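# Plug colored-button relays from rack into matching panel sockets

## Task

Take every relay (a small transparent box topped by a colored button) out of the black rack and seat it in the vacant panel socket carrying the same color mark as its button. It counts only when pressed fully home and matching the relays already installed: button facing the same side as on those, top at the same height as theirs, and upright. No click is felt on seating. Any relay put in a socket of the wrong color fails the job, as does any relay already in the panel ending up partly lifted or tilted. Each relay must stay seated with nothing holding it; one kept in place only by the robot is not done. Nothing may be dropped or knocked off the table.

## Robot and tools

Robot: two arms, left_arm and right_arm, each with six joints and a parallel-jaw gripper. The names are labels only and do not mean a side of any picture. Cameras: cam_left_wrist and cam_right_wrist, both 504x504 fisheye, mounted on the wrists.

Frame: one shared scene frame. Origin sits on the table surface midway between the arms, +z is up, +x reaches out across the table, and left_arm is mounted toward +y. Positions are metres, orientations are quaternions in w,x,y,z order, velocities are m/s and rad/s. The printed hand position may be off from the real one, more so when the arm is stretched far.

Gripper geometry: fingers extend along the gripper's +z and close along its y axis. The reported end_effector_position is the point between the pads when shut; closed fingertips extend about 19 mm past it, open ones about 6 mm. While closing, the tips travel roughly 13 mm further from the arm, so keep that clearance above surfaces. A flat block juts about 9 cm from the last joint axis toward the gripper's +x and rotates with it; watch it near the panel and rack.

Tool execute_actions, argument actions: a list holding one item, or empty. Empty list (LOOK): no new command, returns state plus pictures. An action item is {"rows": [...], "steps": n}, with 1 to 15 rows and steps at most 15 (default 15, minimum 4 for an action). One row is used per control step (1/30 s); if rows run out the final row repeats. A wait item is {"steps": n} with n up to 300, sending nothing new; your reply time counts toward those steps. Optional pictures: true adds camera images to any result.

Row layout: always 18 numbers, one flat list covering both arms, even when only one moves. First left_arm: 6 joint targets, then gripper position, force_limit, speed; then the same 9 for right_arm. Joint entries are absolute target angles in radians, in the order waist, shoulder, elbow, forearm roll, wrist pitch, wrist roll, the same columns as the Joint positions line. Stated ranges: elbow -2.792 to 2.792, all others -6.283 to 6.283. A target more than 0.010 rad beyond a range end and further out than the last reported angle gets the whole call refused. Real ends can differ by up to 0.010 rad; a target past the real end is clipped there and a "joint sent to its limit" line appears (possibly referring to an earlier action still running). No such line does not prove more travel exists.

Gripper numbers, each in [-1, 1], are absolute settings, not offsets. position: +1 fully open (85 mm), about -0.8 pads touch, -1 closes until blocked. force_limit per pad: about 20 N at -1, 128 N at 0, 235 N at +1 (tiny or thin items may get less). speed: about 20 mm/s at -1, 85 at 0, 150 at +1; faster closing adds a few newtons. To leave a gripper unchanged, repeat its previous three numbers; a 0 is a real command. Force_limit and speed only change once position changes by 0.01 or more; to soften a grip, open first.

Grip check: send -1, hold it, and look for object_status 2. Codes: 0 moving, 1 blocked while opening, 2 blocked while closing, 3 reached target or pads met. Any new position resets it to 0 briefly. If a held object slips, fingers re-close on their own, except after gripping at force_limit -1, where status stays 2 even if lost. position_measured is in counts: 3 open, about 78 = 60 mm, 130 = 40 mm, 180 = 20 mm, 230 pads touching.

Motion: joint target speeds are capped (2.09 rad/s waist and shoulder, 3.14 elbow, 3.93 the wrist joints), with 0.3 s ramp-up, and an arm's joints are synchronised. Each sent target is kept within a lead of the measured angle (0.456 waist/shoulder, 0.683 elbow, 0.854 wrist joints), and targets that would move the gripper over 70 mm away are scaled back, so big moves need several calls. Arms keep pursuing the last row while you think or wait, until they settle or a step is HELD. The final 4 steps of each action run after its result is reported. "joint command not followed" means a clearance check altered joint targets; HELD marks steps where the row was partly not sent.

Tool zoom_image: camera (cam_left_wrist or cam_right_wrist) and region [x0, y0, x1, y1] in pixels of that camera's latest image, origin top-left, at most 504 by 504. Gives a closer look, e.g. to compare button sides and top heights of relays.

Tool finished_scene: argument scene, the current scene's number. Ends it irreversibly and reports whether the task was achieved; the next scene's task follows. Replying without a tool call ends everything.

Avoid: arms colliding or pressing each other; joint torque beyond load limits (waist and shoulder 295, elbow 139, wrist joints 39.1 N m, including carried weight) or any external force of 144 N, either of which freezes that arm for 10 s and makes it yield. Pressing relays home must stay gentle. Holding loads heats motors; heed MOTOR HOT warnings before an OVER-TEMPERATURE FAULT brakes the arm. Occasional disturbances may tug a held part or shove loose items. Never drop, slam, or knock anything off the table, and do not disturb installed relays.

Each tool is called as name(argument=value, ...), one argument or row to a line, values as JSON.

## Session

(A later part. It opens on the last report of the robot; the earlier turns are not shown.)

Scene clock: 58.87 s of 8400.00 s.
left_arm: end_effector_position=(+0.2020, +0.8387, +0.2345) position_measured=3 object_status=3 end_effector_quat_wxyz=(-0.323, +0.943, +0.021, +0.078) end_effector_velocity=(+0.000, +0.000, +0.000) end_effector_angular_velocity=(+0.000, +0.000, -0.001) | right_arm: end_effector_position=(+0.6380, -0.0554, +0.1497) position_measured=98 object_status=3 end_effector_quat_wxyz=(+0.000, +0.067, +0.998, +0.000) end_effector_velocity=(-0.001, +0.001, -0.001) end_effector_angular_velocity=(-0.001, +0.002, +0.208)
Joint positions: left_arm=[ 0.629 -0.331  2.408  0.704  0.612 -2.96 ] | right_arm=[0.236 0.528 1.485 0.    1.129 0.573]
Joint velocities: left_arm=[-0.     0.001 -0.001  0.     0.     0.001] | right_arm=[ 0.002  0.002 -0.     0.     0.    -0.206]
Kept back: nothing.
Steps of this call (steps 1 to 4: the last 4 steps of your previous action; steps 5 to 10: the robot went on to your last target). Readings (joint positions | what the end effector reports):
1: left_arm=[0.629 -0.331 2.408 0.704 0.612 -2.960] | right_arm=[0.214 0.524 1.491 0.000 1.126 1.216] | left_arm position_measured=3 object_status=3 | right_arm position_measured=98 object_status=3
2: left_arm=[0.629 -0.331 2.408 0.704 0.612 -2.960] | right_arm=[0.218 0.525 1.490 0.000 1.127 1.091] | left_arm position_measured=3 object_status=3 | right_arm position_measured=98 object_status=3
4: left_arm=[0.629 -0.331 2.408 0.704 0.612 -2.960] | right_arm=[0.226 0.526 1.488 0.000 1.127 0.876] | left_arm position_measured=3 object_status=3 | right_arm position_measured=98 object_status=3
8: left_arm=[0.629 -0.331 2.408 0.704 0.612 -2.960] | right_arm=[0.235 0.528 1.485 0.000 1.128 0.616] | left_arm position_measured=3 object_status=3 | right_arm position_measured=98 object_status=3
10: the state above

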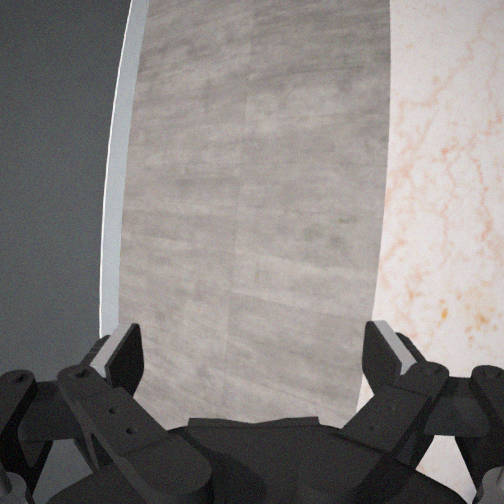

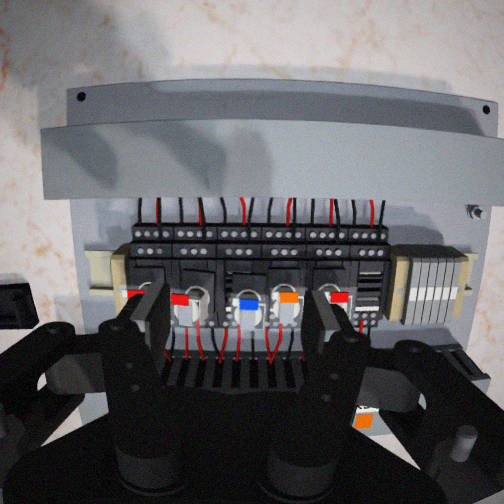

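execute_actions(
  actions=[
    {"rows":[[0.629,-0.331,2.408,0.704,0.612,-2.96,1,0,0,0.221,0.590,1.4414,0,1.1102,2.1258,0.25,-0.5,0.5]],"steps":15},
  ],
)

execute_actions(
  actions=[
    {"steps":6},
  ],
)

execute_actions(
  actions=[
    {"rows":[[0.629,-0.331,2.408,0.704,0.612,-2.96,1,0,0,0.221,0.6165,1.4632,0,1.0619,2.1258,0.25,-0.5,0.5],[0.629,-0.331,2.408,0.704,0.612,-2.96,1,0,0,0.221,0.6165,1.4632,0,1.0619,2.1258,0.25,-0.5,0.5],[0.629,-0.331,2.408,0.704,0.612,-2.96,1,0,0,0.221,0.6165,1.4632,0,1.0619,2.1258,0.25,-0.5,0.5],[0.629,-0.331,2.408,0.704,0.612,-2.96,1,0,0,0.221,0.6165,1.4632,0,1.0619,2.1258,0.25,-0.5,0.5],[0.629,-0.331,2.408,0.704,0.612,-2.96,1,0,0,0.221,0.6305,1.4773,0,1.0338,2.1258,0.25,-0.5,0.5]],"steps":15},
  ],
  pictures=true,
)

Scene clock: 59.77 s of 8400.00 s.
left_arm: end_effector_position=(+0.2020, +0.8387, +0.2345) position_measured=3 object_status=3 end_effector_quat_wxyz=(-0.323, +0.943, +0.021, +0.078) end_effector_velocity=(-0.000, -0.000, -0.000) end_effector_angular_velocity=(-0.000, -0.000, +0.000) | right_arm: end_effector_position=(+0.6593, -0.0549, +0.1296) position_measured=98 object_status=3 end_effector_quat_wxyz=(-0.000, +0.411, +0.911, -0.000) end_effector_velocity=(+0.067, +0.001, -0.064) end_effector_angular_velocity=(-0.001, -0.002, -3.847)
Joint positions: left_arm=[ 0.629 -0.331  2.408  0.704  0.612 -2.96 ] | right_arm=[0.226 0.57  1.455 0.    1.116 1.278]
Joint velocities: left_arm=[-0.     0.     0.     0.     0.    -0.001] | right_arm=[-0.033  0.133 -0.094 -0.    -0.04   3.814]
Steps of this call (steps 1 to 16: the robot went on to your last target; steps 17 to 27: the first 11 steps of this action). Readings (joint positions | what the end effector reports):
17: left_arm=[0.629 -0.331 2.408 0.704 0.612 -2.960] | right_arm=[0.236 0.528 1.485 0.000 1.129 0.570] | left_arm position_measured=3 object_status=3 | right_arm position_measured=98 object_status=3
18: left_arm=[0.629 -0.331 2.408 0.704 0.612 -2.960] | right_arm=[0.236 0.528 1.485 0.000 1.129 0.576] | left_arm position_measured=3 object_status=3 | right_arm position_measured=98 object_status=3
20: left_arm=[0.629 -0.331 2.408 0.704 0.612 -2.960] | right_arm=[0.235 0.532 1.482 0.000 1.128 0.633] | left_arm position_measured=3 object_status=3 | right_arm position_measured=98 object_status=3
24: left_arm=[0.629 -0.331 2.408 0.704 0.612 -2.960] | right_arm=[0.230 0.553 1.468 0.000 1.122 0.919] | left_arm position_measured=3 object_status=3 | right_arm position_measured=98 object_status=3
27: the state above

Scene clock: 59.97 s of 8400.00 s.
left_arm: end_effector_position=(+0.2020, +0.8387, +0.2345) position_measured=3 object_status=3 end_effector_quat_wxyz=(-0.323, +0.943, +0.021, +0.078) end_effector_velocity=(+0.001, -0.001, -0.000) end_effector_angular_velocity=(+0.000, -0.000, -0.002) | right_arm: end_effector_position=(+0.6674, -0.0548, +0.1218) position_measured=98 object_status=3 end_effector_quat_wxyz=(-0.000, +0.687, +0.727, -0.000) end_effector_velocity=(+0.023, +0.000, -0.024) end_effector_angular_velocity=(-0.001, +0.002, -2.165)
Joint positions: left_arm=[ 0.629 -0.331  2.408  0.704  0.612 -2.96 ] | right_arm=[0.222 0.586 1.444 0.    1.111 1.94 ]
Joint velocities: left_arm=[-0.002 -0.     0.001 -0.    -0.     0.   ] | right_arm=[-0.011  0.047 -0.032  0.    -0.014  2.153]
Kept back: nothing.
Steps of this call (steps 1 to 4: the last 4 steps of your previous action; steps 5 to 6: the robot went on to your last target). Readings (joint positions | what the end effector reports):
1: left_arm=[0.629 -0.331 2.408 0.704 0.612 -2.960] | right_arm=[0.225 0.574 1.453 0.000 1.115 1.406] | left_arm position_measured=3 object_status=3 | right_arm position_measured=98 object_status=3
2: left_arm=[0.629 -0.331 2.408 0.704 0.612 -2.960] | right_arm=[0.224 0.578 1.450 0.000 1.114 1.534] | left_arm position_measured=3 object_status=3 | right_arm position_measured=98 object_status=3
4: left_arm=[0.629 -0.331 2.408 0.704 0.612 -2.960] | right_arm=[0.223 0.583 1.447 0.000 1.112 1.765] | left_arm position_measured=3 object_status=3 | right_arm position_measured=98 object_status=3
6: the state above

Scene clock: 60.33 s of 8400.00 s.
left_arm: end_effector_position=(+0.2020, +0.8387, +0.2345) position_measured=3 object_status=3 end_effector_quat_wxyz=(-0.323, +0.943, +0.021, +0.078) end_effector_velocity=(-0.000, +0.000, -0.000) end_effector_angular_velocity=(+0.000, +0.001, -0.001) | right_arm: end_effector_position=(+0.6695, -0.0548, +0.0679) position_measured=98 object_status=3 end_effector_quat_wxyz=(+0.000, +0.752, +0.660, -0.000) end_effector_velocity=(+0.000, +0.001, +0.004) end_effector_angular_velocity=(+0.003, -0.004, -0.001)
Joint positions: left_arm=[ 0.629 -0.331  2.408  0.704  0.612 -2.96 ] | right_arm=[ 0.221  0.631  1.477 -0.     1.034  2.126]
Joint velocities: left_arm=[ 0.001 -0.     0.     0.    -0.001  0.002] | right_arm=[ 0.001 -0.005  0.     0.002 -0.001  0.001]
Steps of this call (steps 1 to 11: the first 11 steps of this action). Readings (joint positions | what the end effector reports):
1: left_arm=[0.629 -0.331 2.408 0.704 0.612 -2.960] | right_arm=[0.222 0.588 1.443 0.000 1.111 2.006] | left_arm position_measured=3 object_status=3 | right_arm position_measured=98 object_status=3
2: left_arm=[0.629 -0.331 2.408 0.704 0.612 -2.960] | right_arm=[0.221 0.590 1.444 0.000 1.109 2.057] | left_arm position_measured=3 object_status=3 | right_arm position_measured=98 object_status=3
4: left_arm=[0.629 -0.331 2.408 0.704 0.612 -2.960] | right_arm=[0.221 0.607 1.457 0.000 1.079 2.116] | left_arm position_measured=3 object_status=3 | right_arm position_measured=98 object_status=3
8: left_arm=[0.629 -0.331 2.408 0.704 0.612 -2.960] | right_arm=[0.221 0.631 1.478 -0.000 1.035 2.126] | left_arm position_measured=3 object_status=3 | right_arm position_measured=98 object_status=3
11: the state above

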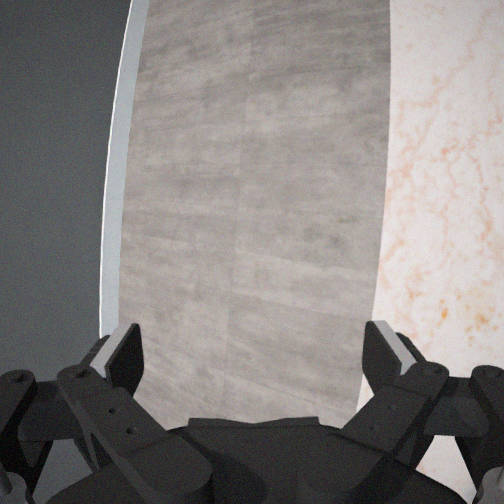

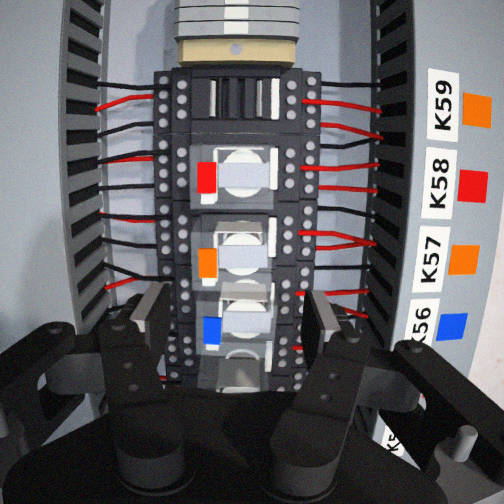

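Grip, then lift.

execute_actions(
  actions=[
    {"rows":[[0.629,-0.331,2.408,0.704,0.612,-2.96,1,0,0,0.221,0.6305,1.4773,0,1.0338,2.1258,-1,-0.5,0]],"steps":15},
  ],
)

execute_actions(
  actions=[
    {"rows":[[0.629,-0.331,2.408,0.704,0.612,-2.96,1,0,0,0.221,0.6305,1.4773,0,1.0338,2.1258,-1,-0.5,0],[0.629,-0.331,2.408,0.704,0.612,-2.96,1,0,0,0.221,0.6305,1.4773,0,1.0338,2.1258,-1,-0.5,0],[0.629,-0.331,2.408,0.704,0.612,-2.96,1,0,0,0.221,0.6305,1.4773,0,1.0338,2.1258,-1,-0.5,0],[0.629,-0.331,2.408,0.704,0.612,-2.96,1,0,0,0.221,0.6305,1.4773,0,1.0338,2.1258,-1,-0.5,0],[0.629,-0.331,2.408,0.704,0.612,-2.96,1,0,0,0.221,0.625,1.4717,0,1.0449,2.1258,-1,-0.5,0],[0.629,-0.331,2.408,0.704,0.612,-2.96,1,0,0,0.221,0.620,1.4667,0,1.0549,2.1258,-1,-0.5,0],[0.629,-0.331,2.408,0.704,0.612,-2.96,1,0,0,0.221,0.6165,1.4632,0,1.0619,2.1258,-1,-0.5,0],[0.629,-0.331,2.408,0.704,0.612,-2.96,1,0,0,0.221,0.6085,1.4565,0,1.0766,2.1258,-1,-0.5,0]],"steps":15},
  ],
  pictures=true,
)

Scene clock: 60.97 s of 8400.00 s.
left_arm: end_effector_position=(+0.2020, +0.8387, +0.2345) position_measured=3 object_status=3 end_effector_quat_wxyz=(-0.323, +0.943, +0.021, +0.078) end_effector_velocity=(+0.000, -0.000, +0.000) end_effector_angular_velocity=(+0.000, -0.001, -0.000) | right_arm: end_effector_position=(+0.6694, -0.0548, +0.0682) position_measured=158 object_status=0 end_effector_quat_wxyz=(-0.000, +0.752, +0.660, +0.000) end_effector_velocity=(+0.000, +0.001, +0.002) end_effector_angular_velocity=(+0.002, -0.002, -0.000)
Joint positions: left_arm=[ 0.629 -0.331  2.408  0.704  0.612 -2.96 ] | right_arm=[0.221 0.63  1.477 0.    1.034 2.126]
Joint velocities: left_arm=[-0.001 -0.    -0.     0.     0.    -0.001] | right_arm=[ 0.    -0.002 -0.     0.001  0.    -0.   ]
Steps of this call (steps 1 to 4: the last 4 steps of your previous action; steps 5 to 8: the robot went on to your last target; steps 9 to 19: the first 11 steps of this action). Readings (joint positions | what the end effector reports):
9: left_arm=[0.629 -0.331 2.408 0.704 0.612 -2.960] | right_arm=[0.221 0.631 1.477 -0.000 1.034 2.126] | left_arm position_measured=3 object_status=3 | right_arm position_measured=98 object_status=0
10: left_arm=[0.629 -0.331 2.408 0.704 0.612 -2.960] | right_arm=[0.221 0.631 1.477 -0.000 1.034 2.126] | left_arm position_measured=3 object_status=3 | right_arm position_measured=98 object_status=0
12: left_arm=[0.629 -0.331 2.408 0.704 0.612 -2.960] | right_arm=[0.221 0.631 1.477 -0.000 1.034 2.126] | left_arm position_measured=3 object_status=3 | right_arm position_measured=108 object_status=0
16: left_arm=[0.629 -0.331 2.408 0.704 0.612 -2.960] | right_arm=[0.221 0.631 1.477 0.000 1.034 2.126] | left_arm position_measured=3 object_status=3 | right_arm position_measured=136 object_status=0
19: the state above

Scene clock: 61.47 s of 8400.00 s.
left_arm: end_effector_position=(+0.2020, +0.8387, +0.2345) position_measured=3 object_status=3 end_effector_quat_wxyz=(-0.323, +0.943, +0.021, +0.078) end_effector_velocity=(-0.000, -0.000, -0.001) end_effector_angular_velocity=(-0.001, +0.001, -0.001) | right_arm: end_effector_position=(+0.6704, -0.0542, +0.0975) position_measured=164 object_status=2 end_effector_quat_wxyz=(+0.000, +0.752, +0.660, +0.001) end_effector_velocity=(-0.009, -0.004, -0.005) end_effector_angular_velocity=(-0.012, +0.024, +0.001)
Joint positions: left_arm=[ 0.629 -0.331  2.408  0.704  0.612 -2.96 ] | right_arm=[0.221 0.608 1.456 0.    1.076 2.126]
Joint velocities: left_arm=[-0.     0.001  0.001  0.    -0.     0.001] | right_arm=[ 0.001  0.001  0.009 -0.001  0.017 -0.   ]
Steps of this call (steps 1 to 4: the last 4 steps of your previous action; steps 5 to 15: the first 11 steps of this action). Readings (joint positions | what the end effector reports):
5: left_arm=[0.629 -0.331 2.408 0.704 0.612 -2.960] | right_arm=[0.221 0.630 1.477 0.000 1.034 2.126] | left_arm position_measured=3 object_status=3 | right_arm position_measured=164 object_status=0
6: left_arm=[0.629 -0.331 2.408 0.704 0.612 -2.960] | right_arm=[0.221 0.630 1.477 0.000 1.034 2.126] | left_arm position_measured=3 object_status=3 | right_arm position_measured=164 object_status=2
8: left_arm=[0.629 -0.331 2.408 0.704 0.612 -2.960] | right_arm=[0.221 0.630 1.477 0.000 1.034 2.126] | left_arm position_measured=3 object_status=3 | right_arm position_measured=164 object_status=2
12: left_arm=[0.629 -0.331 2.408 0.704 0.612 -2.960] | right_arm=[0.221 0.618 1.465 0.000 1.057 2.126] | left_arm position_measured=3 object_status=3 | right_arm position_measured=164 object_status=2
15: the state above

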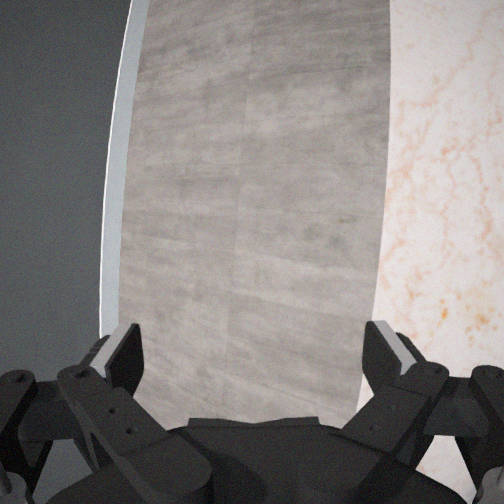

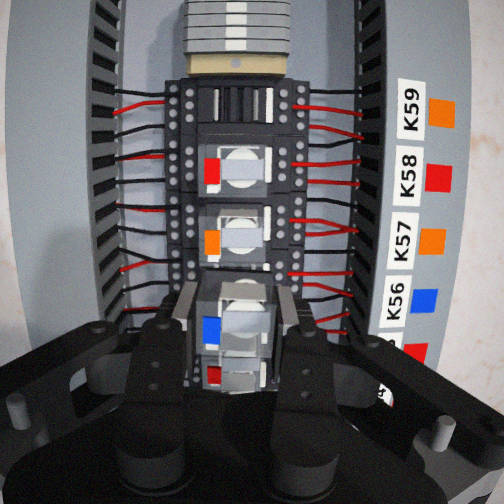

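execute_actions(
  actions=[
    {"rows":[[0.629,-0.331,2.408,0.704,0.612,-2.96,1,0,0,0.2148,0.6028,1.4661,0,1.0727,2.1196,-1,-0.5,0],[0.629,-0.331,2.408,0.704,0.612,-2.96,1,0,0,0.2148,0.6028,1.4661,0,1.0727,2.1196,-1,-0.5,0],[0.629,-0.331,2.408,0.704,0.612,-2.96,1,0,0,0.2148,0.6028,1.4661,0,1.0727,2.1196,-1,-0.5,0],[0.629,-0.331,2.408,0.704,0.612,-2.96,1,0,0,0.2148,0.6028,1.4661,0,1.0727,2.1196,-1,-0.5,0],[0.629,-0.331,2.408,0.704,0.612,-2.96,1,0,0,0.2148,0.6068,1.4694,0,1.0654,2.1196,-1,-0.5,0],[0.629,-0.331,2.408,0.704,0.612,-2.96,1,0,0,0.2148,0.6108,1.4728,0,1.0580,2.1196,-1,-0.5,0],[0.629,-0.331,2.408,0.704,0.612,-2.96,1,0,0,0.2148,0.6131,1.4751,0,1.0534,2.1196,-1,-0.5,0],[0.629,-0.331,2.408,0.704,0.612,-2.96,1,0,0,0.2148,0.6154,1.4774,0,1.0488,2.1196,-1,-0.5,0],[0.629,-0.331,2.408,0.704,0.612,-2.96,1,0,0,0.2148,0.6178,1.4798,0,1.0440,2.1196,-1,-0.5,0],[0.629,-0.331,2.408,0.704,0.612,-2.96,1,0,0,0.2148,0.6202,1.4822,0,1.0392,2.1196,-1,-0.5,0]],"steps":15},
  ],
  pictures=true,
)

Scene clock: 62.20 s of 8400.00 s.
left_arm: end_effector_position=(+0.2020, +0.8387, +0.2345) position_measured=3 object_status=3 end_effector_quat_wxyz=(-0.323, +0.943, +0.021, +0.078) end_effector_velocity=(-0.001, -0.000, -0.001) end_effector_angular_velocity=(-0.001, +0.001, +0.001) | right_arm: end_effector_position=(+0.6685, -0.0610, +0.0761) position_measured=164 object_status=2 end_effector_quat_wxyz=(+0.000, +0.752, +0.660, +0.000) end_effector_velocity=(-0.005, -0.002, -0.078) end_effector_angular_velocity=(-0.002, +0.005, +0.001)
Joint positions: left_arm=[ 0.629 -0.331  2.408  0.704  0.612 -2.96 ] | right_arm=[ 0.215  0.619  1.481 -0.     1.041  2.12 ]
Joint velocities: left_arm=[0.001 0.    0.001 0.    0.001 0.   ] | right_arm=[ 0.     0.058  0.059 -0.    -0.112 -0.   ]
Steps of this call (steps 1 to 4: the last 4 steps of your previous action; steps 5 to 11: the robot went on to your last target; steps 12 to 22: the first 11 steps of this action). Readings (joint positions | what the end effector reports):
12: left_arm=[0.629 -0.331 2.408 0.704 0.612 -2.960] | right_arm=[0.221 0.608 1.457 0.000 1.077 2.126] | left_arm position_measured=3 object_status=3 | right_arm position_measured=164 object_status=2
13: left_arm=[0.629 -0.331 2.408 0.704 0.612 -2.960] | right_arm=[0.218 0.606 1.461 0.000 1.076 2.123] | left_arm position_measured=3 object_status=3 | right_arm position_measured=164 object_status=2
15: left_arm=[0.629 -0.331 2.408 0.704 0.612 -2.960] | right_arm=[0.215 0.603 1.466 -0.000 1.073 2.120] | left_arm position_measured=3 object_status=3 | right_arm position_measured=164 object_status=2
19: left_arm=[0.629 -0.331 2.408 0.704 0.612 -2.960] | right_arm=[0.215 0.612 1.474 -0.000 1.056 2.120] | left_arm position_measured=3 object_status=3 | right_arm position_measured=164 object_status=2
22: the state above

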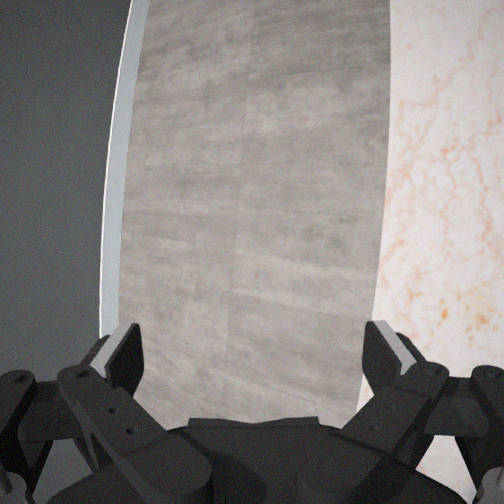

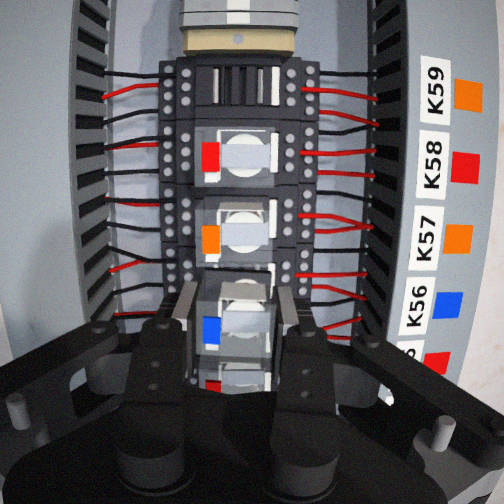

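execute_actions(
  actions=[
    {"rows":[[0.629,-0.331,2.408,0.704,0.612,-2.96,1,0,0,0.2148,0.621,1.483,0,1.0376,2.1196,-1,-0.5,0],[0.629,-0.331,2.408,0.704,0.612,-2.96,1,0,0,0.2148,0.6218,1.4838,0,1.0360,2.1196,-1,-0.5,0],[0.629,-0.331,2.408,0.704,0.612,-2.96,1,0,0,0.2148,0.6226,1.4846,0,1.0344,2.1196,-1,-0.5,0],[0.629,-0.331,2.408,0.704,0.612,-2.96,1,0,0,0.2148,0.6234,1.4854,0,1.0328,2.1196,-1,-0.5,0],[0.629,-0.331,2.408,0.704,0.612,-2.96,1,0,0,0.2148,0.6242,1.4862,0,1.0312,2.1196,-1,-0.5,0],[0.629,-0.331,2.408,0.704,0.612,-2.96,1,0,0,0.2148,0.625,1.487,0,1.0296,2.1196,-1,-0.5,0],[0.629,-0.331,2.408,0.704,0.612,-2.96,1,0,0,0.2148,0.6257,1.4877,0,1.0282,2.1196,-1,-0.5,0]],"steps":15},
  ],
  pictures=true,
)

Scene clock: 62.80 s of 8400.00 s.
left_arm: end_effector_position=(+0.2020, +0.8387, +0.2345) position_measured=3 object_status=3 end_effector_quat_wxyz=(-0.323, +0.943, +0.021, +0.078) end_effector_velocity=(-0.000, +0.000, +0.000) end_effector_angular_velocity=(-0.000, -0.001, +0.001) | right_arm: end_effector_position=(+0.6681, -0.0611, +0.0672) position_measured=164 object_status=2 end_effector_quat_wxyz=(-0.000, +0.752, +0.660, -0.000) end_effector_velocity=(-0.000, +0.000, -0.001) end_effector_angular_velocity=(-0.000, +0.001, +0.000)
Joint positions: left_arm=[ 0.629 -0.331  2.408  0.704  0.612 -2.96 ] | right_arm=[0.215 0.626 1.488 0.    1.028 2.12 ]
Joint velocities: left_arm=[ 0.    -0.    -0.     0.     0.    -0.001] | right_arm=[ 0.     0.001  0.     0.    -0.    -0.   ]
Steps of this call (steps 1 to 4: the last 4 steps of your previous action; steps 5 to 7: the robot went on to your last target; steps 8 to 18: the first 11 steps of this action). Readings (joint positions | what the end effector reports):
8: left_arm=[0.629 -0.331 2.408 0.704 0.612 -2.960] | right_arm=[0.215 0.620 1.482 -0.000 1.039 2.120] | left_arm position_measured=3 object_status=3 | right_arm position_measured=164 object_status=2
9: left_arm=[0.629 -0.331 2.408 0.704 0.612 -2.960] | right_arm=[0.215 0.621 1.482 0.000 1.038 2.120] | left_arm position_measured=3 object_status=3 | right_arm position_measured=164 object_status=2
11: left_arm=[0.629 -0.331 2.408 0.704 0.612 -2.960] | right_arm=[0.215 0.622 1.484 0.000 1.035 2.120] | left_arm position_measured=3 object_status=3 | right_arm position_measured=164 object_status=2
15: left_arm=[0.629 -0.331 2.408 0.704 0.612 -2.960] | right_arm=[0.215 0.625 1.487 0.000 1.029 2.120] | left_arm position_measured=3 object_status=3 | right_arm position_measured=164 object_status=2
18: the state above

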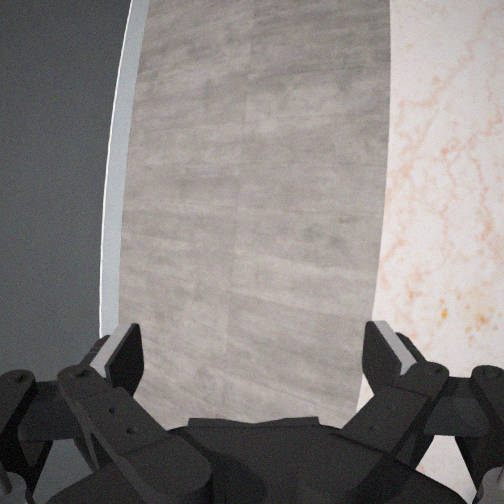

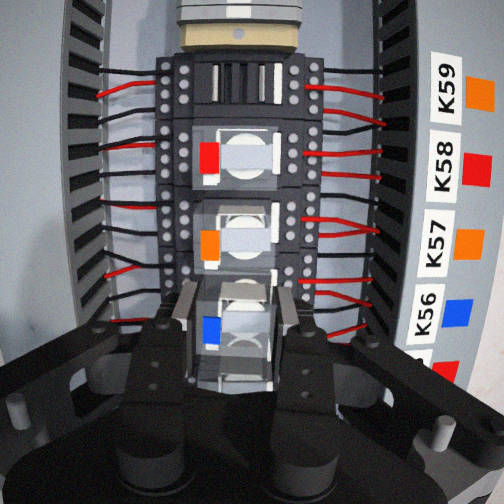

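execute_actions(
  actions=[
    {"rows":[[0.629,-0.331,2.408,0.704,0.612,-2.96,1,0,0,0.2148,0.6261,1.4881,0,1.0274,2.1196,-1,-0.5,0],[0.629,-0.331,2.408,0.704,0.612,-2.96,1,0,0,0.2148,0.6265,1.4885,0,1.0266,2.1196,-1,-0.5,0]],"steps":10},
  ],
)

Scene clock: 63.17 s of 8400.00 s.
left_arm: end_effector_position=(+0.2020, +0.8387, +0.2345) position_measured=3 object_status=3 end_effector_quat_wxyz=(-0.323, +0.943, +0.021, +0.078) end_effector_velocity=(-0.000, +0.000, +0.000) end_effector_angular_velocity=(+0.000, -0.001, +0.001) | right_arm: end_effector_position=(+0.6681, -0.0611, +0.0665) position_measured=164 object_status=2 end_effector_quat_wxyz=(+0.000, +0.752, +0.660, +0.000) end_effector_velocity=(-0.001, +0.000, -0.001) end_effector_angular_velocity=(-0.001, -0.000, +0.001)
Joint positions: left_arm=[ 0.629 -0.331  2.408  0.704  0.612 -2.96 ] | right_arm=[0.215 0.626 1.488 0.    1.027 2.12 ]
Joint velocities: left_arm=[ 0.001 -0.    -0.    -0.    -0.    -0.   ] | right_arm=[ 0.001  0.     0.001 -0.001 -0.001  0.   ]
Steps of this call (steps 1 to 4: the last 4 steps of your previous action; step 5: the robot went on to your last target; steps 6 to 11: the first 6 steps of this action). Readings (joint positions | what the end effector reports):
6: left_arm=[0.629 -0.331 2.408 0.704 0.612 -2.960] | right_arm=[0.215 0.626 1.488 0.000 1.028 2.120] | left_arm position_measured=3 object_status=3 | right_arm position_measured=164 object_status=2
7: left_arm=[0.629 -0.331 2.408 0.704 0.612 -2.960] | right_arm=[0.215 0.626 1.488 0.000 1.028 2.120] | left_arm position_measured=3 object_status=3 | right_arm position_measured=164 object_status=2
9: left_arm=[0.629 -0.331 2.408 0.704 0.612 -2.960] | right_arm=[0.215 0.626 1.488 0.000 1.027 2.120] | left_arm position_measured=3 object_status=3 | right_arm position_measured=164 object_status=2
11: the state above

execute_actions(
  actions=[
    {"rows":[[0.629,-0.331,2.408,0.704,0.612,-2.96,1,0,0,0.2148,0.6268,1.4888,0,1.0260,2.1196,-1,-0.5,0],[0.629,-0.331,2.408,0.704,0.612,-2.96,1,0,0,0.2148,0.6271,1.4891,0,1.0254,2.1196,-1,-0.5,0]],"steps":10},
  ],
)

Scene clock: 63.53 s of 8400.00 s.
left_arm: end_effector_position=(+0.2020, +0.8387, +0.2345) position_measured=3 object_status=3 end_effector_quat_wxyz=(-0.323, +0.943, +0.021, +0.078) end_effector_velocity=(+0.000, -0.000, -0.001) end_effector_angular_velocity=(-0.000, +0.000, -0.001) | right_arm: end_effector_position=(+0.6680, -0.0611, +0.0657) position_measured=164 object_status=2 end_effector_quat_wxyz=(+0.000, +0.752, +0.660, +0.000) end_effector_velocity=(-0.000, +0.000, -0.003) end_effector_angular_velocity=(-0.001, +0.002, +0.000)
Joint positions: left_arm=[ 0.629 -0.331  2.408  0.704  0.612 -2.96 ] | right_arm=[0.215 0.627 1.489 0.    1.026 2.12 ]
Joint velocities: left_arm=[-0.001  0.     0.001 -0.    -0.001  0.   ] | right_arm=[ 0.     0.003  0.001  0.    -0.001 -0.   ]
Steps of this call (steps 1 to 4: the last 4 steps of your previous action; step 5: the robot went on to your last target; steps 6 to 11: the first 6 steps of this action). Readings (joint positions | what the end effector reports):
6: left_arm=[0.629 -0.331 2.408 0.704 0.612 -2.960] | right_arm=[0.215 0.626 1.489 0.000 1.027 2.120] | left_arm position_measured=3 object_status=3 | right_arm position_measured=164 object_status=2
7: left_arm=[0.629 -0.331 2.408 0.704 0.612 -2.960] | right_arm=[0.215 0.627 1.489 0.000 1.026 2.120] | left_arm position_measured=3 object_status=3 | right_arm position_measured=164 object_status=2
9: left_arm=[0.629 -0.331 2.408 0.704 0.612 -2.960] | right_arm=[0.215 0.627 1.489 0.000 1.026 2.120] | left_arm position_measured=3 object_status=3 | right_arm position_measured=164 object_status=2
11: the state above

Past the earlier stall. Continue ~1.6 mm.

execute_actions(
  actions=[
    {"rows":[[0.629,-0.331,2.408,0.704,0.612,-2.96,1,0,0,0.2148,0.6274,1.4894,0,1.0248,2.1196,-1,-0.5,0],[0.629,-0.331,2.408,0.704,0.612,-2.96,1,0,0,0.2148,0.6277,1.4897,0,1.0242,2.1196,-1,-0.5,0],[0.629,-0.331,2.408,0.704,0.612,-2.96,1,0,0,0.2148,0.628,1.490,0,1.0236,2.1196,-1,-0.5,0],[0.629,-0.331,2.408,0.704,0.612,-2.96,1,0,0,0.2148,0.6283,1.4903,0,1.0230,2.1196,-1,-0.5,0]],"steps":11},
  ],
  pictures=true,
)

Scene clock: 63.97 s of 8400.00 s.
left_arm: end_effector_position=(+0.2020, +0.8387, +0.2345) position_measured=3 object_status=3 end_effector_quat_wxyz=(-0.323, +0.943, +0.021, +0.078) end_effector_velocity=(-0.000, +0.000, +0.000) end_effector_angular_velocity=(+0.000, -0.001, +0.001) | right_arm: end_effector_position=(+0.6679, -0.0611, +0.0632) position_measured=164 object_status=2 end_effector_quat_wxyz=(+0.000, +0.752, +0.660, +0.000) end_effector_velocity=(-0.000, +0.001, +0.000) end_effector_angular_velocity=(+0.000, -0.000, +0.001)
Joint positions: left_arm=[ 0.629 -0.331  2.408  0.704  0.612 -2.96 ] | right_arm=[0.215 0.629 1.491 0.    1.022 2.12 ]
Joint velocities: left_arm=[ 0.001  0.    -0.    -0.    -0.001 -0.001] | right_arm=[ 0.001 -0.     0.    -0.    -0.     0.   ]
Steps of this call (steps 1 to 4: the last 4 steps of your previous action; steps 5 to 6: the robot went on to your last target; steps 7 to 13: the first 7 steps of this action). Readings (joint positions | what the end effector reports):
7: left_arm=[0.629 -0.331 2.408 0.704 0.612 -2.960] | right_arm=[0.215 0.627 1.489 0.000 1.025 2.120] | left_arm position_measured=3 object_status=3 | right_arm position_measured=164 object_status=2
8: left_arm=[0.629 -0.331 2.408 0.704 0.612 -2.960] | right_arm=[0.215 0.627 1.489 0.000 1.025 2.120] | left_arm position_measured=3 object_status=3 | right_arm position_measured=164 object_status=2
10: left_arm=[0.629 -0.331 2.408 0.704 0.612 -2.960] | right_arm=[0.215 0.628 1.490 0.000 1.024 2.120] | left_arm position_measured=3 object_status=3 | right_arm position_measured=164 object_status=2
13: the state above

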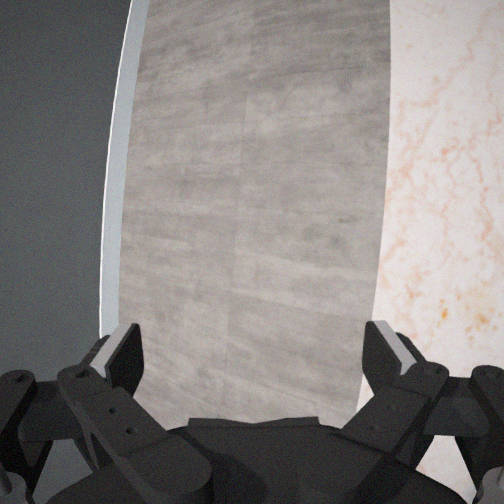

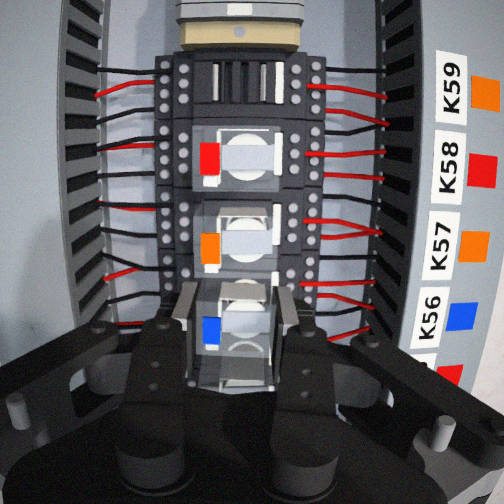

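execute_actions(
  actions=[
    {"rows":[[0.629,-0.331,2.408,0.704,0.612,-2.96,1,0,0,0.2148,0.629,1.491,0,1.0216,2.1196,-1,-0.5,0],[0.629,-0.331,2.408,0.704,0.612,-2.96,1,0,0,0.2148,0.6293,1.4913,0,1.0210,2.1196,-1,-0.5,0],[0.629,-0.331,2.408,0.704,0.612,-2.96,1,0,0,0.2148,0.6296,1.4916,0,1.0204,2.1196,-1,-0.5,0],[0.629,-0.331,2.408,0.704,0.612,-2.96,1,0,0,0.2148,0.6299,1.4919,0,1.0198,2.1196,-1,-0.5,0]],"steps":11},
  ],
)

Scene clock: 64.43 s of 8400.00 s.
left_arm: end_effector_position=(+0.2020, +0.8387, +0.2345) position_measured=3 object_status=3 end_effector_quat_wxyz=(-0.323, +0.943, +0.021, +0.078) end_effector_velocity=(+0.001, -0.000, -0.000) end_effector_angular_velocity=(+0.000, +0.001, -0.003) | right_arm: end_effector_position=(+0.6678, -0.0612, +0.0620) position_measured=164 object_status=2 end_effector_quat_wxyz=(+0.000, +0.752, +0.660, +0.000) end_effector_velocity=(-0.000, +0.000, -0.002) end_effector_angular_velocity=(-0.000, +0.000, +0.001)
Joint positions: left_arm=[ 0.629 -0.331  2.408  0.704  0.612 -2.96 ] | right_arm=[ 0.215  0.63   1.492 -0.     1.02   2.12 ]
Joint velocities: left_arm=[-0.002  0.     0.     0.    -0.     0.001] | right_arm=[ 0.001  0.001  0.001 -0.    -0.002 -0.   ]
Steps of this call (steps 1 to 4: the last 4 steps of your previous action; steps 5 to 7: the robot went on to your last target; steps 8 to 14: the first 7 steps of this action). Readings (joint positions | what the end effector reports):
8: left_arm=[0.629 -0.331 2.408 0.704 0.612 -2.960] | right_arm=[0.215 0.629 1.490 0.000 1.023 2.120] | left_arm position_measured=3 object_status=3 | right_arm position_measured=164 object_status=2
9: left_arm=[0.629 -0.331 2.408 0.704 0.612 -2.960] | right_arm=[0.215 0.629 1.490 0.000 1.023 2.120] | left_arm position_measured=3 object_status=3 | right_arm position_measured=164 object_status=2
11: left_arm=[0.629 -0.331 2.408 0.704 0.612 -2.960] | right_arm=[0.215 0.629 1.491 0.000 1.021 2.120] | left_arm position_measured=3 object_status=3 | right_arm position_measured=164 object_status=2
14: the state above

execute_actions(
  actions=[
    {"rows":[[0.629,-0.331,2.408,0.704,0.612,-2.96,1,0,0,0.2148,0.6302,1.4922,0,1.0192,2.1196,-1,-0.5,0],[0.629,-0.331,2.408,0.704,0.612,-2.96,1,0,0,0.2148,0.6305,1.4925,0,1.0186,2.1196,-1,-0.5,0]],"steps":10},
  ],
  pictures=true,
)

Scene clock: 64.77 s of 8400.00 s.
left_arm: end_effector_position=(+0.2020, +0.8387, +0.2345) position_measured=3 object_status=3 end_effector_quat_wxyz=(-0.323, +0.943, +0.021, +0.078) end_effector_velocity=(+0.000, +0.000, +0.000) end_effector_angular_velocity=(+0.000, -0.001, +0.001) | right_arm: end_effector_position=(+0.6678, -0.0612, +0.0610) position_measured=164 object_status=2 end_effector_quat_wxyz=(+0.000, +0.752, +0.660, +0.000) end_effector_velocity=(-0.000, +0.000, +0.001) end_effector_angular_velocity=(+0.001, -0.001, +0.000)
Joint positions: left_arm=[ 0.629 -0.331  2.408  0.704  0.612 -2.96 ] | right_arm=[ 0.215  0.63   1.492 -0.     1.019  2.12 ]
Joint velocities: left_arm=[ 0.    -0.    -0.    -0.    -0.    -0.001] | right_arm=[ 0.001 -0.001  0.     0.    -0.     0.   ]
Steps of this call (steps 1 to 4: the last 4 steps of your previous action; steps 5 to 10: the first 6 steps of this action). Readings (joint positions | what the end effector reports):
5: left_arm=[0.629 -0.331 2.408 0.704 0.612 -2.960] | right_arm=[0.215 0.630 1.492 -0.000 1.020 2.120] | left_arm position_measured=3 object_status=3 | right_arm position_measured=164 object_status=2
6: left_arm=[0.629 -0.331 2.408 0.704 0.612 -2.960] | right_arm=[0.215 0.630 1.492 -0.000 1.019 2.120] | left_arm position_measured=3 object_status=3 | right_arm position_measured=164 object_status=2
8: left_arm=[0.629 -0.331 2.408 0.704 0.612 -2.960] | right_arm=[0.215 0.630 1.492 -0.000 1.019 2.120] | left_arm position_measured=3 object_status=3 | right_arm position_measured=164 object_status=2
10: the state above

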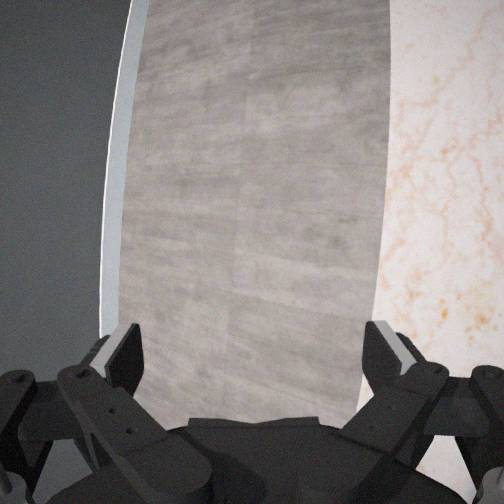

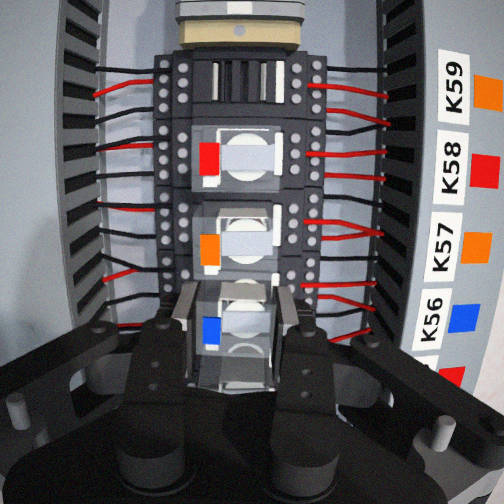

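execute_actions(
  actions=[
    {"rows":[[0.629,-0.331,2.408,0.704,0.612,-2.96,1,0,0,0.2148,0.6305,1.4925,0,1.0186,2.1196,0.25,-0.5,0.5],[0.629,-0.331,2.408,0.704,0.612,-2.96,1,0,0,0.2148,0.6305,1.4925,0,1.0186,2.1196,0.25,-0.5,0.5],[0.629,-0.331,2.408,0.704,0.612,-2.96,1,0,0,0.2148,0.6305,1.4925,0,1.0186,2.1196,0.25,-0.5,0.5],[0.629,-0.331,2.408,0.704,0.612,-2.96,1,0,0,0.2148,0.6305,1.4925,0,1.0186,2.1196,0.25,-0.5,0.5],[0.629,-0.331,2.408,0.704,0.612,-2.96,1,0,0,0.2148,0.6305,1.4925,0,1.0186,2.1196,0.25,-0.5,0.5],[0.629,-0.331,2.408,0.704,0.612,-2.96,1,0,0,0.2148,0.6305,1.4925,0,1.0186,2.1196,0.25,-0.5,0.5],[0.629,-0.331,2.408,0.704,0.612,-2.96,1,0,0,0.2148,0.6305,1.4925,0,1.0186,2.1196,0.25,-0.5,0.5],[0.629,-0.331,2.408,0.704,0.612,-2.96,1,0,0,0.2148,0.6305,1.4925,0,1.0186,2.1196,0.25,-0.5,0.5],[0.629,-0.331,2.408,0.704,0.612,-2.96,1,0,0,0.2148,0.6108,1.4728,0,1.0580,2.1196,0.25,-0.5,0.5],[0.629,-0.331,2.408,0.704,0.612,-2.96,1,0,0,0.2148,0.6108,1.4728,0,1.0580,2.1196,0.25,-0.5,0.5],[0.629,-0.331,2.408,0.704,0.612,-2.96,1,0,0,0.2148,0.6108,1.4728,0,1.0580,2.1196,0.25,-0.5,0.5],[0.629,-0.331,2.408,0.704,0.612,-2.96,1,0,0,0.2148,0.5613,1.4296,0,1.1507,2.1196,0.25,-0.5,0.5]],"steps":15},
  ],
)

execute_actions(
  actions=[
    {"rows":[[0.629,-0.331,2.408,0.704,0.612,-2.96,1,0,0,0.2148,0.5613,1.4296,0,1.1507,2.1196,0.25,-0.5,0.5],[0.629,-0.331,2.408,0.704,0.612,-2.96,1,0,0,0.2148,0.5613,1.4296,0,1.1507,2.1196,0.25,-0.5,0.5],[0.629,-0.331,2.408,0.704,0.612,-2.96,1,0,0,0.2361,0.528,1.485,0,1.1286,0.5697,1,-0.5,0.5]],"steps":15},
  ],
)

execute_actions(
  actions=[
    {"steps":14},
  ],
  pictures=true,
)

zoom_image(
  camera="cam_right_wrist",
  region=[110,220,400,360],
)

Scene clock: 65.47 s of 8400.00 s.
left_arm: end_effector_position=(+0.2020, +0.8387, +0.2345) position_measured=3 object_status=3 end_effector_quat_wxyz=(-0.323, +0.943, +0.021, +0.078) end_effector_velocity=(-0.001, +0.000, -0.000) end_effector_angular_velocity=(-0.001, -0.000, +0.003) | right_arm: end_effector_position=(+0.6683, -0.0611, +0.0758) position_measured=100 object_status=0 end_effector_quat_wxyz=(-0.000, +0.752, +0.660, -0.001) end_effector_velocity=(+0.039, +0.018, +0.382) end_effector_angular_velocity=(+0.028, -0.063, +0.001)
Joint positions: left_arm=[ 0.629 -0.331  2.408  0.704  0.612 -2.96 ] | right_arm=[ 0.215  0.62   1.481 -0.     1.043  2.12 ]
Joint velocities: left_arm=[ 0.001  0.     0.    -0.     0.001 -0.002] | right_arm=[ 0.001 -0.281 -0.3   -0.     0.513 -0.   ]
Steps of this call (steps 1 to 4: the last 4 steps of your previous action; steps 5 to 10: the robot went on to your last target; steps 11 to 21: the first 11 steps of this action). Readings (joint positions | what the end effector reports):
11: left_arm=[0.629 -0.331 2.408 0.704 0.612 -2.960] | right_arm=[0.215 0.630 1.492 -0.000 1.019 2.120] | left_arm position_measured=3 object_status=3 | right_arm position_measured=164 object_status=0
12: left_arm=[0.629 -0.331 2.408 0.704 0.612 -2.960] | right_arm=[0.215 0.631 1.493 -0.000 1.018 2.120] | left_arm position_measured=3 object_status=3 | right_arm position_measured=164 object_status=0
14: left_arm=[0.629 -0.331 2.408 0.704 0.612 -2.960] | right_arm=[0.215 0.631 1.493 -0.000 1.018 2.120] | left_arm position_measured=3 object_status=3 | right_arm position_measured=151 object_status=0
18: left_arm=[0.629 -0.331 2.408 0.704 0.612 -2.960] | right_arm=[0.215 0.631 1.493 -0.000 1.018 2.120] | left_arm position_measured=3 object_status=3 | right_arm position_measured=112 object_status=0
21: the state above

Scene clock: 65.97 s of 8400.00 s.
left_arm: end_effector_position=(+0.2020, +0.8387, +0.2345) position_measured=3 object_status=3 end_effector_quat_wxyz=(-0.323, +0.943, +0.021, +0.078) end_effector_velocity=(-0.000, -0.000, -0.001) end_effector_angular_velocity=(-0.001, +0.000, +0.000) | right_arm: end_effector_position=(+0.6522, -0.0583, +0.1498) position_measured=35 object_status=0 end_effector_quat_wxyz=(-0.000, +0.578, +0.816, -0.000) end_effector_velocity=(-0.086, +0.020, +0.001) end_effector_angular_velocity=(+0.003, -0.003, +3.454)
Joint positions: left_arm=[ 0.629 -0.331  2.408  0.704  0.612 -2.96 ] | right_arm=[0.226 0.545 1.458 0.    1.14  1.663]
Joint velocities: left_arm=[-0.001 -0.     0.001  0.     0.    -0.001] | right_arm=[ 0.065 -0.102  0.165 -0.    -0.067 -3.388]
Steps of this call (steps 1 to 4: the last 4 steps of your previous action; steps 5 to 15: the first 11 steps of this action). Readings (joint positions | what the end effector reports):
5: left_arm=[0.629 -0.331 2.408 0.704 0.612 -2.960] | right_arm=[0.215 0.564 1.431 0.000 1.143 2.120] | left_arm position_measured=3 object_status=3 | right_arm position_measured=98 object_status=0
6: left_arm=[0.629 -0.331 2.408 0.704 0.612 -2.960] | right_arm=[0.215 0.561 1.429 0.000 1.150 2.120] | left_arm position_measured=3 object_status=3 | right_arm position_measured=98 object_status=0
8: left_arm=[0.629 -0.331 2.408 0.704 0.612 -2.960] | right_arm=[0.215 0.561 1.430 0.000 1.150 2.113] | left_arm position_measured=3 object_status=3 | right_arm position_measured=97 object_status=0
12: left_arm=[0.629 -0.331 2.408 0.704 0.612 -2.960] | right_arm=[0.219 0.555 1.441 0.000 1.147 1.943] | left_arm position_measured=3 object_status=3 | right_arm position_measured=66 object_status=0
15: the state above

Scene clock: 66.43 s of 8400.00 s.
left_arm: end_effector_position=(+0.2020, +0.8387, +0.2345) position_measured=3 object_status=3 end_effector_quat_wxyz=(-0.323, +0.943, +0.021, +0.078) end_effector_velocity=(+0.000, +0.000, +0.001) end_effector_angular_velocity=(+0.001, -0.001, +0.000) | right_arm: end_effector_position=(+0.6380, -0.0554, +0.1497) position_measured=3 object_status=3 end_effector_quat_wxyz=(-0.000, +0.065, +0.998, -0.000) end_effector_velocity=(+0.000, -0.001, -0.000) end_effector_angular_velocity=(-0.000, +0.000, +0.010)
Joint positions: left_arm=[ 0.629 -0.331  2.408  0.704  0.612 -2.96 ] | right_arm=[ 0.236  0.528  1.485 -0.     1.129  0.57 ]
Joint velocities: left_arm=[-0.001 -0.001 -0.001  0.     0.001 -0.   ] | right_arm=[-0.001 -0.     0.    -0.    -0.    -0.011]
Kept back: nothing.
Steps of this call (steps 1 to 4: the last 4 steps of your previous action; steps 5 to 14: the robot went on to your last target). Readings (joint positions | what the end effector reports):
1: left_arm=[0.629 -0.331 2.408 0.704 0.612 -2.960] | right_arm=[0.228 0.541 1.463 0.000 1.138 1.541] | left_arm position_measured=3 object_status=3 | right_arm position_measured=25 object_status=0
2: left_arm=[0.629 -0.331 2.408 0.704 0.612 -2.960] | right_arm=[0.229 0.539 1.467 -0.000 1.136 1.412] | left_arm position_measured=3 object_status=3 | right_arm position_measured=15 object_status=0
4: left_arm=[0.629 -0.331 2.408 0.704 0.612 -2.960] | right_arm=[0.232 0.535 1.474 -0.000 1.133 1.155] | left_arm position_measured=3 object_status=3 | right_arm position_measured=6 object_status=0
8: left_arm=[0.629 -0.331 2.408 0.704 0.612 -2.960] | right_arm=[0.235 0.530 1.482 -0.000 1.130 0.752] | left_arm position_measured=3 object_status=3 | right_arm position_measured=3 object_status=0
14: the state above

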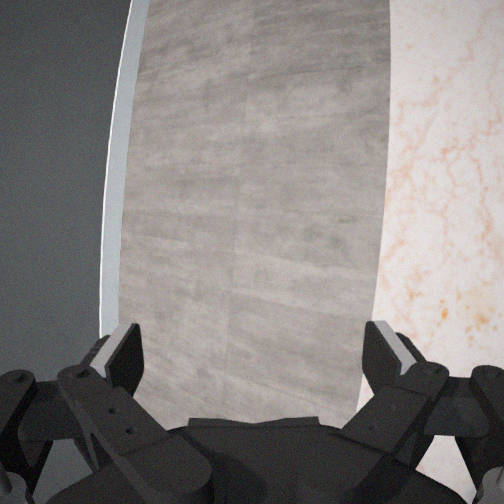

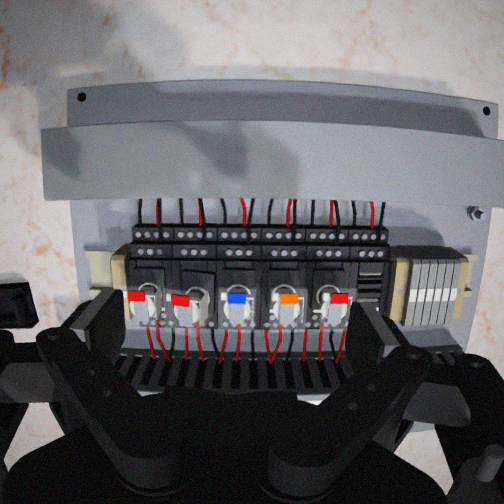

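Region (110, 220, 400, 360) of cam_right_wrist's 504x504 image, scaled by 1.738, with more detail than that image has; it fills the top 243 rows of this view, and the rest is white.

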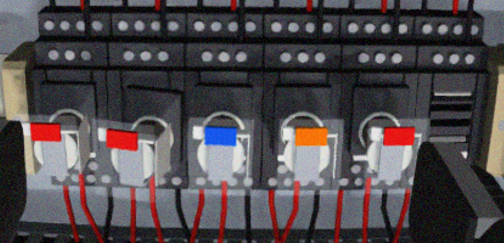

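execute_actions(
  actions=[
    {"rows":[[0.629,-0.331,2.408,0.704,0.612,-2.96,1,0,0,0.1818,0.5360,1.4740,0,1.1316,2.0866,0.25,-0.5,0.5]],"steps":15},
  ],
)

execute_actions(
  actions=[
    {"steps":8},
  ],
)

execute_actions(
  actions=[
    {"rows":[[0.629,-0.331,2.408,0.704,0.612,-2.96,1,0,0,0.1818,0.5859,1.5154,0,1.0403,2.0866,0.25,-0.5,0.5]],"steps":12},
  ],
  pictures=true,
)

Scene clock: 67.40 s of 8400.00 s.
left_arm: end_effector_position=(+0.2020, +0.8387, +0.2345) position_measured=3 object_status=3 end_effector_quat_wxyz=(-0.323, +0.943, +0.021, +0.078) end_effector_velocity=(-0.000, -0.000, -0.000) end_effector_angular_velocity=(-0.000, +0.000, -0.000) | right_arm: end_effector_position=(+0.6547, -0.0811, +0.1492) position_measured=86 object_status=0 end_effector_quat_wxyz=(+0.000, +0.423, +0.906, +0.000) end_effector_velocity=(+0.050, -0.082, -0.003) end_effector_angular_velocity=(+0.000, +0.003, -3.930)
Joint positions: left_arm=[ 0.629 -0.331  2.408  0.704  0.612 -2.96 ] | right_arm=[ 0.199  0.533  1.478 -0.     1.13   1.278]
Joint velocities: left_arm=[ 0.    -0.     0.001  0.    -0.001  0.   ] | right_arm=[-0.116  0.018 -0.024 -0.     0.009  3.814]
Steps of this call (steps 1 to 18: the robot went on to your last target; steps 19 to 29: the first 11 steps of this action). Readings (joint positions | what the end effector reports):
19: left_arm=[0.629 -0.331 2.408 0.704 0.612 -2.960] | right_arm=[0.236 0.528 1.485 -0.000 1.129 0.570] | left_arm position_measured=3 object_status=3 | right_arm position_measured=3 object_status=0
20: left_arm=[0.629 -0.331 2.408 0.704 0.612 -2.960] | right_arm=[0.236 0.528 1.485 -0.000 1.129 0.576] | left_arm position_measured=3 object_status=3 | right_arm position_measured=4 object_status=0
22: left_arm=[0.629 -0.331 2.408 0.704 0.612 -2.960] | right_arm=[0.232 0.528 1.485 -0.000 1.129 0.633] | left_arm position_measured=3 object_status=3 | right_arm position_measured=16 object_status=0
26: left_arm=[0.629 -0.331 2.408 0.704 0.612 -2.960] | right_arm=[0.214 0.531 1.481 -0.000 1.129 0.919] | left_arm position_measured=3 object_status=3 | right_arm position_measured=55 object_status=0
29: the state above

Scene clock: 67.67 s of 8400.00 s.
left_arm: end_effector_position=(+0.2020, +0.8387, +0.2345) position_measured=3 object_status=3 end_effector_quat_wxyz=(-0.323, +0.943, +0.021, +0.078) end_effector_velocity=(+0.000, +0.000, +0.000) end_effector_angular_velocity=(+0.000, -0.001, +0.001) | right_arm: end_effector_position=(+0.6618, -0.0929, +0.1487) position_measured=98 object_status=0 end_effector_quat_wxyz=(+0.000, +0.732, +0.681, +0.000) end_effector_velocity=(+0.009, -0.015, +0.001) end_effector_angular_velocity=(+0.000, -0.001, -1.194)
Joint positions: left_arm=[ 0.629 -0.331  2.408  0.704  0.612 -2.96 ] | right_arm=[ 0.183  0.536  1.474 -0.     1.132  2.03 ]
Joint velocities: left_arm=[-0.    -0.    -0.     0.     0.    -0.002] | right_arm=[-0.021  0.002 -0.004 -0.     0.001  1.173]
Kept back: nothing.
Steps of this call (steps 1 to 4: the last 4 steps of your previous action; steps 5 to 8: the robot went on to your last target). Readings (joint positions | what the end effector reports):
1: left_arm=[0.629 -0.331 2.408 0.704 0.612 -2.960] | right_arm=[0.196 0.534 1.477 -0.000 1.131 1.406] | left_arm position_measured=3 object_status=3 | right_arm position_measured=92 object_status=0
2: left_arm=[0.629 -0.331 2.408 0.704 0.612 -2.960] | right_arm=[0.193 0.534 1.476 -0.000 1.131 1.532] | left_arm position_measured=3 object_status=3 | right_arm position_measured=95 object_status=0
4: left_arm=[0.629 -0.331 2.408 0.704 0.612 -2.960] | right_arm=[0.188 0.535 1.475 -0.000 1.131 1.755] | left_arm position_measured=3 object_status=3 | right_arm position_measured=97 object_status=0
8: the state above

Scene clock: 67.93 s of 8400.00 s.
left_arm: end_effector_position=(+0.2020, +0.8387, +0.2345) position_measured=3 object_status=3 end_effector_quat_wxyz=(-0.323, +0.943, +0.021, +0.078) end_effector_velocity=(-0.000, +0.001, +0.000) end_effector_angular_velocity=(+0.000, -0.001, +0.001) | right_arm: end_effector_position=(+0.6645, -0.0926, +0.0867) position_measured=98 object_status=3 end_effector_quat_wxyz=(-0.000, +0.752, +0.660, -0.000) end_effector_velocity=(+0.001, +0.000, +0.001) end_effector_angular_velocity=(+0.002, -0.004, -0.001)
Joint positions: left_arm=[ 0.629 -0.331  2.408  0.704  0.612 -2.96 ] | right_arm=[ 0.182  0.587  1.515 -0.     1.041  2.086]
Joint velocities: left_arm=[ 0.002  0.    -0.     0.    -0.002 -0.   ] | right_arm=[-0.    -0.002  0.    -0.    -0.003  0.001]
Steps of this call (steps 1 to 8: the first 8 steps of this action). Readings (joint positions | what the end effector reports):
1: left_arm=[0.629 -0.331 2.408 0.704 0.612 -2.960] | right_arm=[0.182 0.536 1.474 -0.000 1.132 2.063] | left_arm position_measured=3 object_status=3 | right_arm position_measured=98 object_status=0
2: left_arm=[0.629 -0.331 2.408 0.704 0.612 -2.960] | right_arm=[0.182 0.539 1.477 -0.000 1.125 2.081] | left_arm position_measured=3 object_status=3 | right_arm position_measured=98 object_status=0
4: left_arm=[0.629 -0.331 2.408 0.704 0.612 -2.960] | right_arm=[0.182 0.565 1.500 -0.000 1.076 2.086] | left_arm position_measured=3 object_status=3 | right_arm position_measured=98 object_status=3
8: the state above

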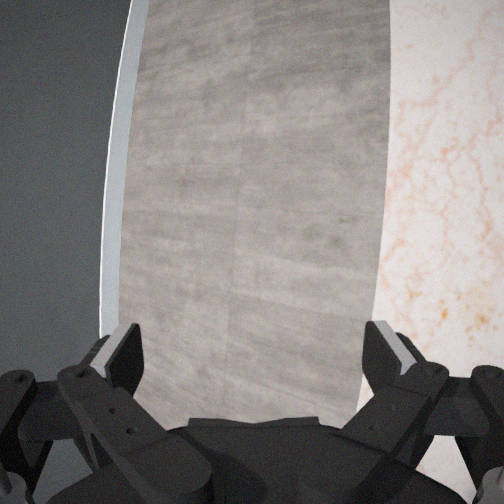

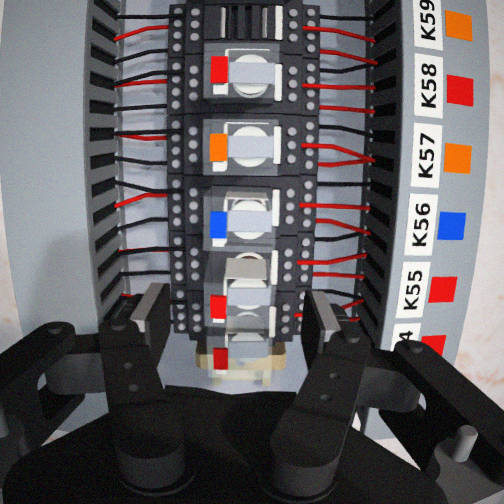

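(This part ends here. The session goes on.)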